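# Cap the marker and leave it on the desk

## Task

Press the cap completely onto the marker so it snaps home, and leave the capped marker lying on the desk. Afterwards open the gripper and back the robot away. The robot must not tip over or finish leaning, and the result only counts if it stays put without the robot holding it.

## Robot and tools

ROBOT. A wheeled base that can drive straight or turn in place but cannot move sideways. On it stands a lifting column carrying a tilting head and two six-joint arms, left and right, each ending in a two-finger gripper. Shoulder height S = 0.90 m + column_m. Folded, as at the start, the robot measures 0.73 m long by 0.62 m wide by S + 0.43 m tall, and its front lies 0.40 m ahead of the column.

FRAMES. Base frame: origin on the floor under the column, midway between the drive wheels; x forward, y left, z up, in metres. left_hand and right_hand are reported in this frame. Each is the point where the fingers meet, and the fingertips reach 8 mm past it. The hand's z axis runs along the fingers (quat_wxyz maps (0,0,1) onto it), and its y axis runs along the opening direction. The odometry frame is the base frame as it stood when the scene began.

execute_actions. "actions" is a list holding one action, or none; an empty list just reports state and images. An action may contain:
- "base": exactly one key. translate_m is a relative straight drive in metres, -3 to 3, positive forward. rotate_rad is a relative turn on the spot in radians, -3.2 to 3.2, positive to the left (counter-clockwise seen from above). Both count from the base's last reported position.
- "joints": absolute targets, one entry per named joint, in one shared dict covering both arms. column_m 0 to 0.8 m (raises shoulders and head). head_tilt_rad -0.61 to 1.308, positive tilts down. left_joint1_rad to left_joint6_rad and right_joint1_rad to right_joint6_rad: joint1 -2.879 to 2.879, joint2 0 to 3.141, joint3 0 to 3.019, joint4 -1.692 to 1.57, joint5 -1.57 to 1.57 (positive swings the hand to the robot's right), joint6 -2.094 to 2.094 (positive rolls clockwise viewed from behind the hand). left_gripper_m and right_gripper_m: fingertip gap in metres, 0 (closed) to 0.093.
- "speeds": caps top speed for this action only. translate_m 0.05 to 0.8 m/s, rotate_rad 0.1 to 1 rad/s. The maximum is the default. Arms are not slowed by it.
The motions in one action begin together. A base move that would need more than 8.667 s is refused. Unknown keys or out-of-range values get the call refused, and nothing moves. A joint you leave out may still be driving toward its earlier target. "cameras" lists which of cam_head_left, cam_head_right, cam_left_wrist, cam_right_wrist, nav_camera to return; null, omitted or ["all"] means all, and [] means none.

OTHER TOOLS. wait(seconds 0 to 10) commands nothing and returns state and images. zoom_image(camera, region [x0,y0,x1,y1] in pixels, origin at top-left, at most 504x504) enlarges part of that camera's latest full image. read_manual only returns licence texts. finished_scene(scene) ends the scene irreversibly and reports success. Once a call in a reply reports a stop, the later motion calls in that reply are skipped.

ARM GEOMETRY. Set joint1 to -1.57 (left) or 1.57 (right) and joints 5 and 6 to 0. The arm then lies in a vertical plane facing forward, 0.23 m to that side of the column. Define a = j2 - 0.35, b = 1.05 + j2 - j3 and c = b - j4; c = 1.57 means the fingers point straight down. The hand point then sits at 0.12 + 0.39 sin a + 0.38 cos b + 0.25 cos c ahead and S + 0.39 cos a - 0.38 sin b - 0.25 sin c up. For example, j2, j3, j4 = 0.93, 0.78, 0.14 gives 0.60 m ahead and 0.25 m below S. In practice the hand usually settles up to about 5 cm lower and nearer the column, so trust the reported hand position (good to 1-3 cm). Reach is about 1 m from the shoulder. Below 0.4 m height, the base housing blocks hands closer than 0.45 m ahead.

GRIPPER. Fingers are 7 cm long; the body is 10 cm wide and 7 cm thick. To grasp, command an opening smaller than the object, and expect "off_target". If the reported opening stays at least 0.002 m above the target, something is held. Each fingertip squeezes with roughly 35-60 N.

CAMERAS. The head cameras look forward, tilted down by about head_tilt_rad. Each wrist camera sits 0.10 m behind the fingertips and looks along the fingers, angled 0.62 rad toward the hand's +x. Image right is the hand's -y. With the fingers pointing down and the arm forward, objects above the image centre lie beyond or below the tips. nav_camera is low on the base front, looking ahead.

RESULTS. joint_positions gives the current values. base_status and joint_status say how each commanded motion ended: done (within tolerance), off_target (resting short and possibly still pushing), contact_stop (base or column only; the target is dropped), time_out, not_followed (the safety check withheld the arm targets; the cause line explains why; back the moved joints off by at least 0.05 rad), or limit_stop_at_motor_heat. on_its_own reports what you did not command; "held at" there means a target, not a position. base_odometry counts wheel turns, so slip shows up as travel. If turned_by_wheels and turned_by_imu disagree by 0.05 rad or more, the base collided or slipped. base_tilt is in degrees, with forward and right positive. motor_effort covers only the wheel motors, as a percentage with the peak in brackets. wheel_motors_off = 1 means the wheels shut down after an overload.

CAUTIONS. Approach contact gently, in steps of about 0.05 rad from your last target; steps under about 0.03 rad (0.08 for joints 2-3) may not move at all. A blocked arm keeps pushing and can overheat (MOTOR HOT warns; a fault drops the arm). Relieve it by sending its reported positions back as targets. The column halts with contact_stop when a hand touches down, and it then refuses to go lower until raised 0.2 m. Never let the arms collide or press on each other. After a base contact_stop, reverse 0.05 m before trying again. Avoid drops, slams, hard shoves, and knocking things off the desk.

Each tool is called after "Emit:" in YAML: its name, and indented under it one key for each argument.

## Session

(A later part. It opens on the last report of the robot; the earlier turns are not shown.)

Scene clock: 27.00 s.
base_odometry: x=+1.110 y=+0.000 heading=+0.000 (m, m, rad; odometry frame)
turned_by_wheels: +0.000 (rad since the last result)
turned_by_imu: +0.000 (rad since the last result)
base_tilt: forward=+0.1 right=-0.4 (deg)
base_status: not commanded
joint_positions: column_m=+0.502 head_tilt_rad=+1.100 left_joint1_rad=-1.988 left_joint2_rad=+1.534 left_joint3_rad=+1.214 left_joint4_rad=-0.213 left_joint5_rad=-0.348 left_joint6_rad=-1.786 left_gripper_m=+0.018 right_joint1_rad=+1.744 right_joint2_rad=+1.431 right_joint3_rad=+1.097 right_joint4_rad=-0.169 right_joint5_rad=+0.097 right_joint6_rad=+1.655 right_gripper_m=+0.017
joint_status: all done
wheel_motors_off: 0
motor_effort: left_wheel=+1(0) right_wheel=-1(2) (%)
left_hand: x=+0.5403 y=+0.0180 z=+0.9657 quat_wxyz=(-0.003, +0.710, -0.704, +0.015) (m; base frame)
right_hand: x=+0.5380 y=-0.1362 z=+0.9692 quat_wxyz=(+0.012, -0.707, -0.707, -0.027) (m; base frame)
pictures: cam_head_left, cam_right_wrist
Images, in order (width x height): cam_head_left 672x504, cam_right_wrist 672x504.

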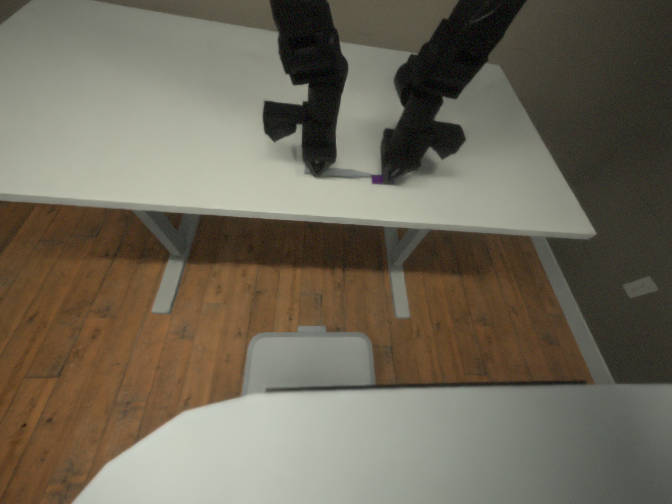

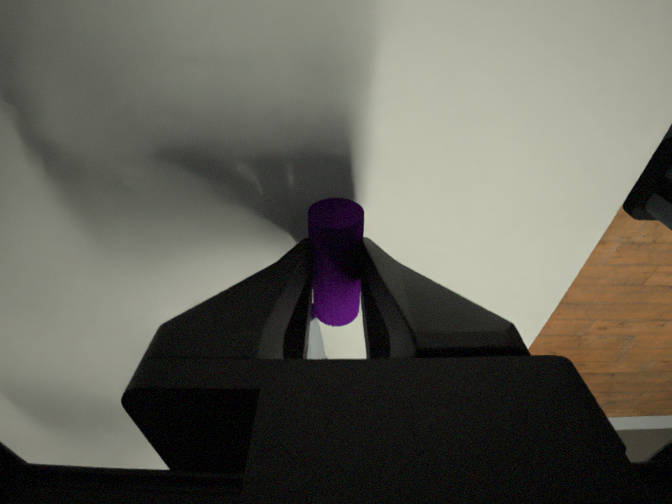

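Emit:
execute_actions:
  actions:
    - {"joints":{"right_joint1_rad":1.68,"right_joint5_rad":0.10,"right_joint4_rad":-0.10}}
  cameras: ["cam_right_wrist"]

Emit:
execute_actions:
  actions:
    - {"joints":{"right_joint1_rad":1.74,"right_joint5_rad":0.10}}
  cameras: ["cam_right_wrist","cam_head_left"]

Emit:
zoom_image:
  camera: "cam_head_left"
  region: [300,140,440,210]

Scene clock: 27.80 s.
base_odometry: x=+1.110 y=+0.000 heading=+0.000 (m, m, rad; odometry frame)
turned_by_wheels: +0.000 (rad since the last result)
turned_by_imu: +0.000 (rad since the last result)
base_tilt: forward=+0.0 right=-0.5 (deg)
base_status: not commanded
joint_positions: column_m=+0.502 head_tilt_rad=+1.100 left_joint1_rad=-1.988 left_joint2_rad=+1.535 left_joint3_rad=+1.216 left_joint4_rad=-0.213 left_joint5_rad=-0.348 left_joint6_rad=-1.790 left_gripper_m=+0.018 right_joint1_rad=+1.703 right_joint2_rad=+1.426 right_joint3_rad=+1.095 right_joint4_rad=-0.109 right_joint5_rad=+0.093 right_joint6_rad=+1.655 right_gripper_m=+0.017
joint_status: all done
wheel_motors_off: 0
motor_effort: left_wheel=+1(2) right_wheel=-1(2) (%)
left_hand: x=+0.5407 y=+0.0179 z=+0.9655 quat_wxyz=(-0.003, +0.711, -0.703, +0.015) (m; base frame)
right_hand: x=+0.5555 y=-0.1601 z=+0.9693 quat_wxyz=(-0.021, -0.716, -0.697, -0.040) (m; base frame)
pictures: cam_right_wrist
Images, in order (width x height): cam_right_wrist 672x504.

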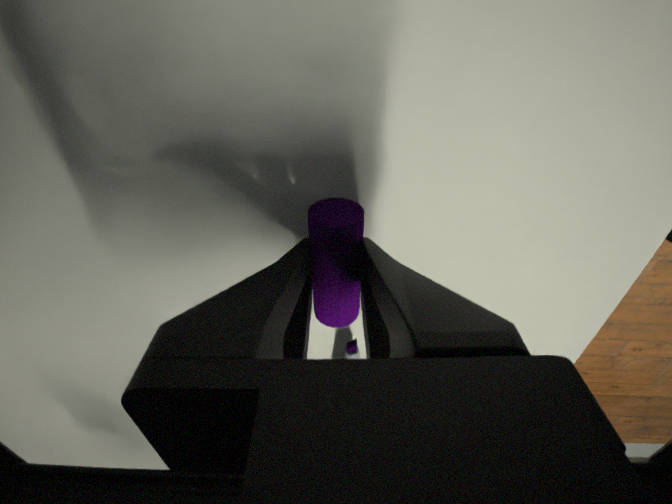

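Scene clock: 28.50 s.
base_odometry: x=+1.110 y=+0.000 heading=+0.000 (m, m, rad; odometry frame)
turned_by_wheels: +0.000 (rad since the last result)
turned_by_imu: +0.000 (rad since the last result)
base_tilt: forward=+0.0 right=-0.4 (deg)
base_status: not commanded
joint_positions: column_m=+0.502 head_tilt_rad=+1.100 left_joint1_rad=-1.988 left_joint2_rad=+1.535 left_joint3_rad=+1.216 left_joint4_rad=-0.213 left_joint5_rad=-0.348 left_joint6_rad=-1.790 left_gripper_m=+0.018 right_joint1_rad=+1.731 right_joint2_rad=+1.428 right_joint3_rad=+1.095 right_joint4_rad=-0.108 right_joint5_rad=+0.101 right_joint6_rad=+1.655 right_gripper_m=+0.017
joint_status: all done
wheel_motors_off: 0
motor_effort: left_wheel=+2(3) right_wheel=-1(1) (%)
left_hand: x=+0.5407 y=+0.0179 z=+0.9655 quat_wxyz=(-0.003, +0.711, -0.703, +0.015) (m; base frame)
right_hand: x=+0.5538 y=-0.1440 z=+0.9703 quat_wxyz=(-0.014, -0.711, -0.701, -0.046) (m; base frame)
pictures: cam_head_left, cam_right_wrist
Images, in order (width x height): cam_head_left 672x504, cam_right_wrist 672x504.

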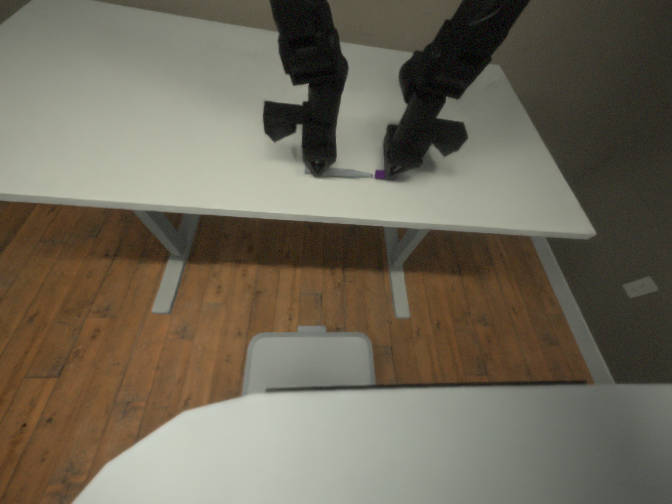

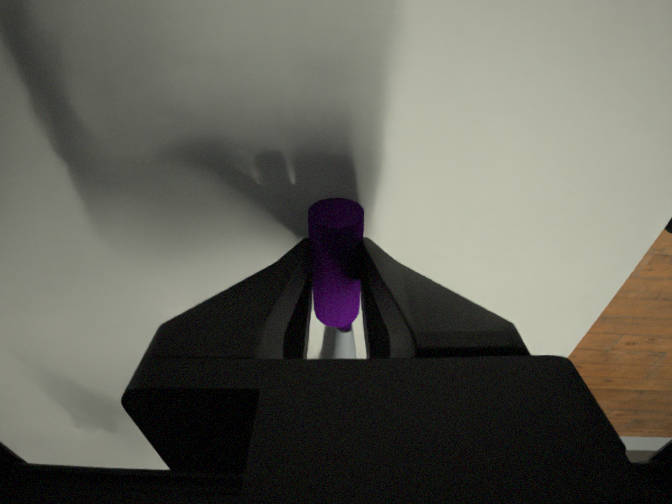

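Region (300, 140, 440, 210) of cam_head_left's 672x504 image, scaled by 3.600, with more detail than that image has.

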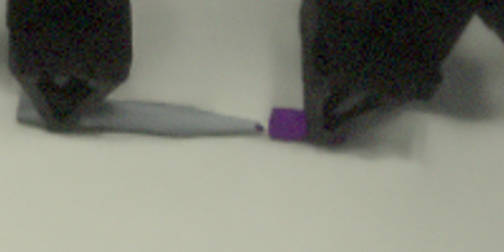

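Aligned. Push.

Emit:
execute_actions:
  actions:
    - {"joints":{"right_joint1_rad":1.80,"right_joint5_rad":0.14,"right_joint4_rad":-0.12}}
  cameras: ["cam_right_wrist","cam_head_left"]

Emit:
zoom_image:
  camera: "cam_head_left"
  region: [300,140,440,210]

Scene clock: 29.27 s.
base_odometry: x=+1.110 y=+0.000 heading=+0.000 (m, m, rad; odometry frame)
turned_by_wheels: +0.000 (rad since the last result)
turned_by_imu: +0.000 (rad since the last result)
base_tilt: forward=+0.1 right=-0.5 (deg)
base_status: not commanded
joint_positions: column_m=+0.502 head_tilt_rad=+1.100 left_joint1_rad=-1.988 left_joint2_rad=+1.535 left_joint3_rad=+1.216 left_joint4_rad=-0.213 left_joint5_rad=-0.348 left_joint6_rad=-1.789 left_gripper_m=+0.018 right_joint1_rad=+1.796 right_joint2_rad=+1.430 right_joint3_rad=+1.095 right_joint4_rad=-0.114 right_joint5_rad=+0.142 right_joint6_rad=+1.657 right_gripper_m=+0.017
joint_status: all done
wheel_motors_off: 0
motor_effort: left_wheel=+4(1) right_wheel=-1(1) (%)
left_hand: x=+0.5407 y=+0.0179 z=+0.9655 quat_wxyz=(-0.003, +0.711, -0.703, +0.015) (m; base frame)
right_hand: x=+0.5485 y=-0.1113 z=+0.9742 quat_wxyz=(-0.006, -0.701, -0.711, -0.049) (m; base frame)
pictures: cam_head_left, cam_right_wrist
Images, in order (width x height): cam_head_left 672x504, cam_right_wrist 672x504.

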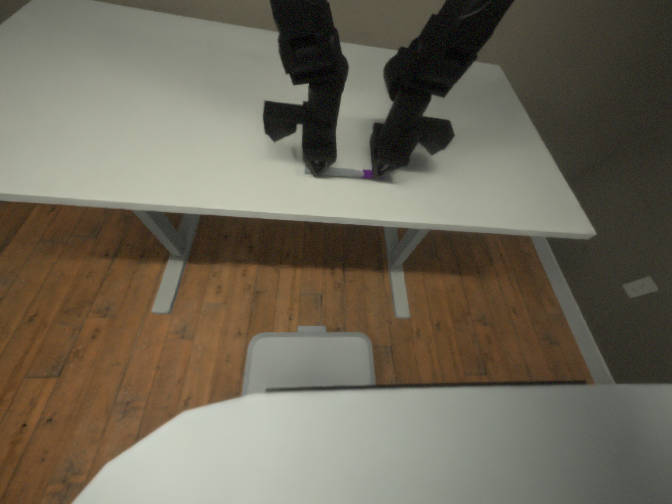

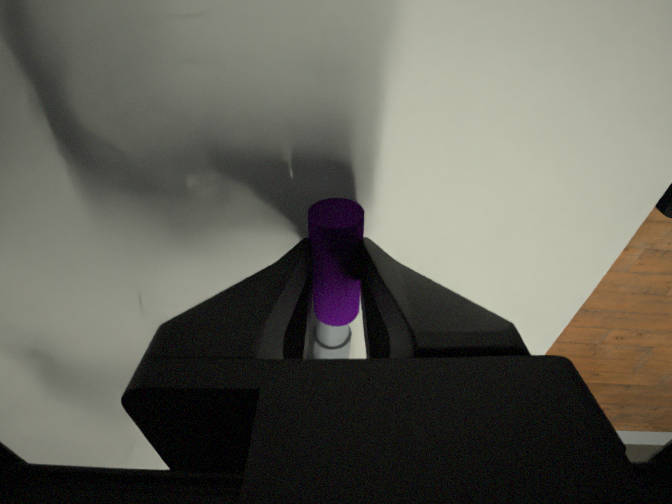

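Region (300, 140, 440, 210) of cam_head_left's 672x504 image, scaled by 3.600, with more detail than that image has.

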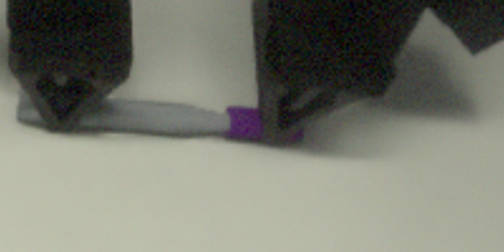

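Entering. About 1 cm more plus snap.

Emit:
execute_actions:
  actions:
    - {"joints":{"right_joint1_rad":1.84,"right_joint5_rad":0.08,"right_joint2_rad":1.46,"left_joint5_rad":-0.28}}
  cameras: ["cam_right_wrist","cam_head_left"]

Emit:
zoom_image:
  camera: "cam_head_left"
  region: [300,140,440,210]

Scene clock: 29.93 s.
base_odometry: x=+1.110 y=+0.000 heading=+0.000 (m, m, rad; odometry frame)
turned_by_wheels: +0.000 (rad since the last result)
turned_by_imu: +0.000 (rad since the last result)
base_tilt: forward=+0.0 right=-0.6 (deg)
base_status: not commanded
joint_positions: column_m=+0.502 head_tilt_rad=+1.100 left_joint1_rad=-1.988 left_joint2_rad=+1.532 left_joint3_rad=+1.212 left_joint4_rad=-0.213 left_joint5_rad=-0.295 left_joint6_rad=-1.783 left_gripper_m=+0.018 right_joint1_rad=+1.804 right_joint2_rad=+1.436 right_joint3_rad=+1.098 right_joint4_rad=-0.114 right_joint5_rad=+0.094 right_joint6_rad=+1.660 right_gripper_m=+0.017
joint_status: all done
wheel_motors_off: 0
motor_effort: left_wheel=+3(0) right_wheel=-1(1) (%)
left_hand: x=+0.5378 y=+0.0095 z=+0.9665 quat_wxyz=(+0.019, +0.708, -0.705, +0.029) (m; base frame)
right_hand: x=+0.5461 y=-0.0980 z=+0.9733 quat_wxyz=(+0.016, -0.700, -0.711, -0.065) (m; base frame)
pictures: cam_head_left, cam_right_wrist
Images, in order (width x height): cam_head_left 672x504, cam_right_wrist 672x504.

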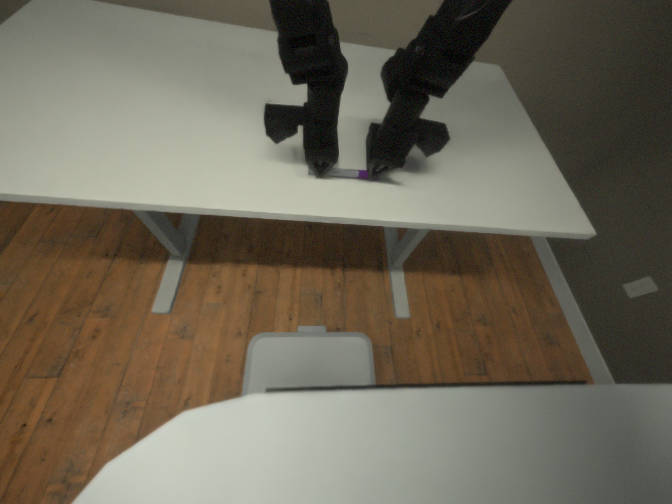

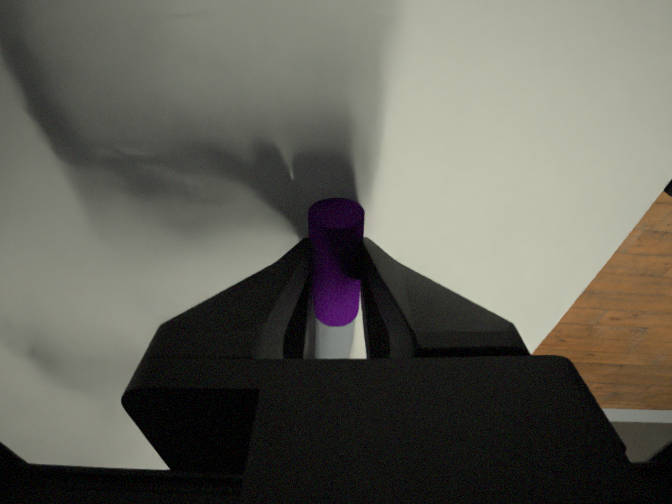

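Region (300, 140, 440, 210) of cam_head_left's 672x504 image, scaled by 3.600, with more detail than that image has.

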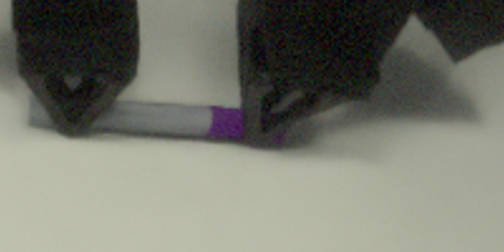

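Looks seated; one more firm push to be sure of the snap, then release.

Emit:
execute_actions:
  actions:
    - {"joints":{"right_joint5_rad":0.0,"left_joint5_rad":-0.2}}
  cameras: ["cam_right_wrist"]

Emit:
execute_actions:
  actions:
    - {"joints":{"right_joint5_rad":0.09,"left_joint5_rad":-0.28,"right_joint1_rad":1.81,"left_gripper_m":0.05,"right_gripper_m":0.05}}
  cameras: []

Emit:
execute_actions:
  actions:
    - {"joints":{"column_m":0.6}}
  cameras: []

Emit:
execute_actions:
  actions:
    - {"base":{"translate_m":-0.25},"joints":{"left_joint1_rad":-1.6,"right_joint1_rad":1.6,"left_joint5_rad":0,"right_joint5_rad":0}}
  cameras: ["cam_head_left"]

Emit:
zoom_image:
  camera: "cam_head_left"
  region: [250,100,450,220]

Scene clock: 31.87 s.
base_odometry: x=+1.110 y=+0.000 heading=+0.000 (m, m, rad; odometry frame)
turned_by_wheels: +0.000 (rad since the last result)
turned_by_imu: +0.000 (rad since the last result)
base_tilt: forward=+0.0 right=-0.4 (deg)
base_status: not commanded
joint_positions: column_m=+0.502 head_tilt_rad=+1.100 left_joint1_rad=-1.975 left_joint2_rad=+1.527 left_joint3_rad=+1.209 left_joint4_rad=-0.213 left_joint5_rad=-0.237 left_joint6_rad=-1.780 left_gripper_m=+0.018 right_joint1_rad=+1.793 right_joint2_rad=+1.436 right_joint3_rad=+1.098 right_joint4_rad=-0.114 right_joint5_rad=+0.044 right_joint6_rad=+1.662 right_gripper_m=+0.017
joint_status: left_joint5_rad time_out (moved +0.057 of +0.095); right_joint5_rad time_out (moved -0.050 of -0.094)
wheel_motors_off: 0
on_its_own: left_joint5_rad reads -0.237 and still pushes toward -0.200 since a time_out; right_joint5_rad reads +0.044 and still pushes toward +0.000 since a time_out
motor_effort: left_wheel=+1(2) right_wheel=-1(1) (%)
left_hand: x=+0.5379 y=+0.0085 z=+0.9667 quat_wxyz=(+0.038, +0.709, -0.703, +0.042) (m; base frame)
right_hand: x=+0.5459 y=-0.0965 z=+0.9732 quat_wxyz=(+0.031, -0.701, -0.709, -0.078) (m; base frame)
pictures: cam_right_wrist
Images, in order (width x height): cam_right_wrist 672x504.

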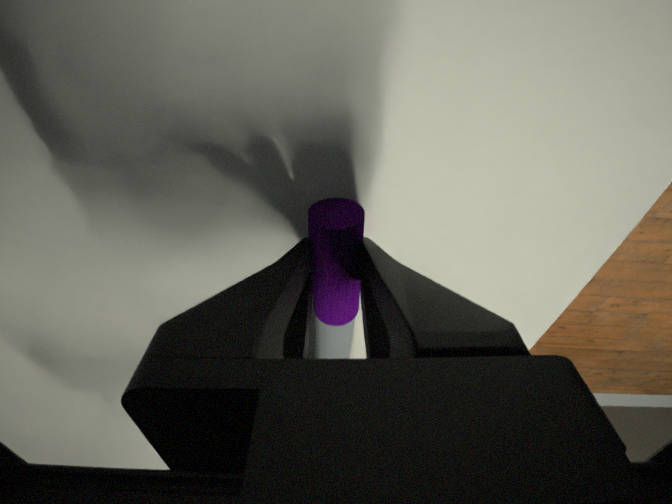

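not run: a stop came earlier in this reply.

not run: a stop came earlier in this reply.

not run: a stop came earlier in this reply.

This scene's latest camera images include none from cam_head_left. They are from: cam_right_wrist. Call execute_actions without "cameras", or with cam_head_left in "cameras", to get its image.

Bottomed out.

Emit:
execute_actions:
  actions:
    - {"joints":{"right_joint5_rad":0.06,"left_joint5_rad":-0.25,"right_joint1_rad":1.8,"left_gripper_m":0.05,"right_gripper_m":0.05}}
  cameras: []

Emit:
execute_actions:
  actions:
    - {"joints":{"column_m":0.58}}
  cameras: []

Emit:
execute_actions:
  actions:
    - {"base":{"translate_m":-0.25},"joints":{"left_joint1_rad":-1.6,"right_joint1_rad":1.6,"left_joint5_rad":0,"right_joint5_rad":0}}
  cameras: ["cam_head_left"]

Emit:
zoom_image:
  camera: "cam_head_left"
  region: [230,80,450,220]

Scene clock: 32.60 s.
base_odometry: x=+1.110 y=+0.000 heading=+0.000 (m, m, rad; odometry frame)
turned_by_wheels: +0.000 (rad since the last result)
turned_by_imu: +0.000 (rad since the last result)
base_tilt: forward=+0.0 right=-0.5 (deg)
base_status: not commanded
joint_positions: column_m=+0.502 head_tilt_rad=+1.100 left_joint1_rad=-1.975 left_joint2_rad=+1.529 left_joint3_rad=+1.213 left_joint4_rad=-0.213 left_joint5_rad=-0.247 left_joint6_rad=-1.780 left_gripper_m=+0.050 right_joint1_rad=+1.791 right_joint2_rad=+1.439 right_joint3_rad=+1.098 right_joint4_rad=-0.114 right_joint5_rad=+0.057 right_joint6_rad=+1.662 right_gripper_m=+0.050
joint_status: all done
wheel_motors_off: 0
motor_effort: left_wheel=+2(2) right_wheel=-1(2) (%)
left_hand: x=+0.5394 y=+0.0095 z=+0.9661 quat_wxyz=(+0.034, +0.709, -0.703, +0.040) (m; base frame)
right_hand: x=+0.5453 y=-0.0998 z=+0.9717 quat_wxyz=(+0.027, -0.701, -0.709, -0.072) (m; base frame)
pictures: none
No camera images: the call's "cameras" was empty. Leave "cameras" out to get every camera's image.

Scene clock: 34.20 s.
base_odometry: x=+1.110 y=+0.000 heading=+0.000 (m, m, rad; odometry frame)
turned_by_wheels: +0.000 (rad since the last result)
turned_by_imu: +0.000 (rad since the last result)
base_tilt: forward=+0.1 right=-0.4 (deg)
base_status: not commanded
joint_positions: column_m=+0.580 head_tilt_rad=+1.100 left_joint1_rad=-1.975 left_joint2_rad=+1.540 left_joint3_rad=+1.213 left_joint4_rad=-0.213 left_joint5_rad=-0.247 left_joint6_rad=-1.780 left_gripper_m=+0.050 right_joint1_rad=+1.791 right_joint2_rad=+1.442 right_joint3_rad=+1.098 right_joint4_rad=-0.114 right_joint5_rad=+0.057 right_joint6_rad=+1.662 right_gripper_m=+0.050
joint_status: all done
wheel_motors_off: 0
motor_effort: left_wheel=+2(3) right_wheel=-2(1) (%)
left_hand: x=+0.5343 y=+0.0089 z=+1.0395 quat_wxyz=(+0.037, +0.708, -0.705, +0.036) (m; base frame)
right_hand: x=+0.5437 y=-0.0997 z=+1.0481 quat_wxyz=(+0.028, -0.701, -0.709, -0.071) (m; base frame)
pictures: none
No camera images: the call's "cameras" was empty. Leave "cameras" out to get every camera's image.

Scene clock: 36.13 s.
base_odometry: x=+0.860 y=+0.000 heading=+0.000 (m, m, rad; odometry frame)
turned_by_wheels: +0.000 (rad since the last result)
turned_by_imu: -0.001 (rad since the last result)
base_tilt: forward=+0.0 right=-0.5 (deg)
base_status: done
joint_positions: column_m=+0.580 head_tilt_rad=+1.100 left_joint1_rad=-1.590 left_joint2_rad=+1.542 left_joint3_rad=+1.214 left_joint4_rad=-0.213 left_joint5_rad=-0.003 left_joint6_rad=-1.780 left_gripper_m=+0.050 right_joint1_rad=+1.590 right_joint2_rad=+1.444 right_joint3_rad=+1.096 right_joint4_rad=-0.115 right_joint5_rad=+0.001 right_joint6_rad=+1.662 right_gripper_m=+0.050
joint_status: all done
wheel_motors_off: 0
motor_effort: left_wheel=-2(35) right_wheel=-3(45) (%)
left_hand: x=+0.5516 y=+0.2126 z=+1.0026 quat_wxyz=(+0.011, +0.774, -0.633, -0.003) (m; base frame)
right_hand: x=+0.5479 y=-0.2139 z=+1.0358 quat_wxyz=(-0.015, -0.735, -0.677, -0.027) (m; base frame)
pictures: cam_head_left
Images, in order (width x height): cam_head_left 672x504.

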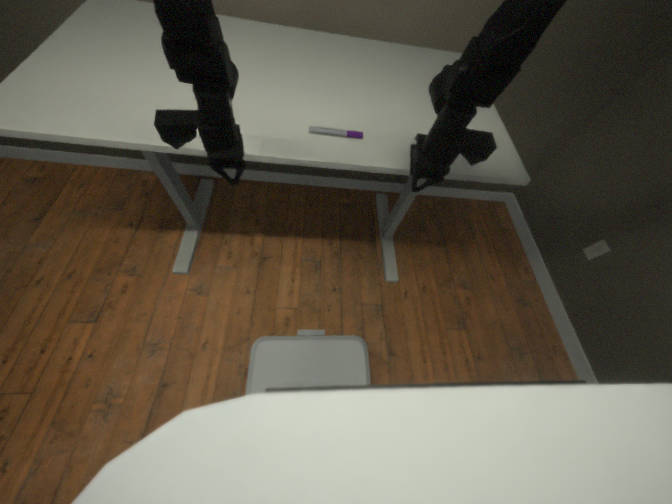

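Region (230, 80, 450, 220) of cam_head_left's 672x504 image, scaled by 2.291, with more detail than that image has; it fills the top 321 rows of this view, and the rest is white.

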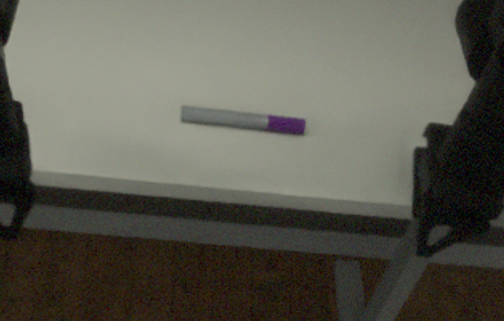

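Emit:
finished_scene:
  scene: 2

The scene is finished: the task was done.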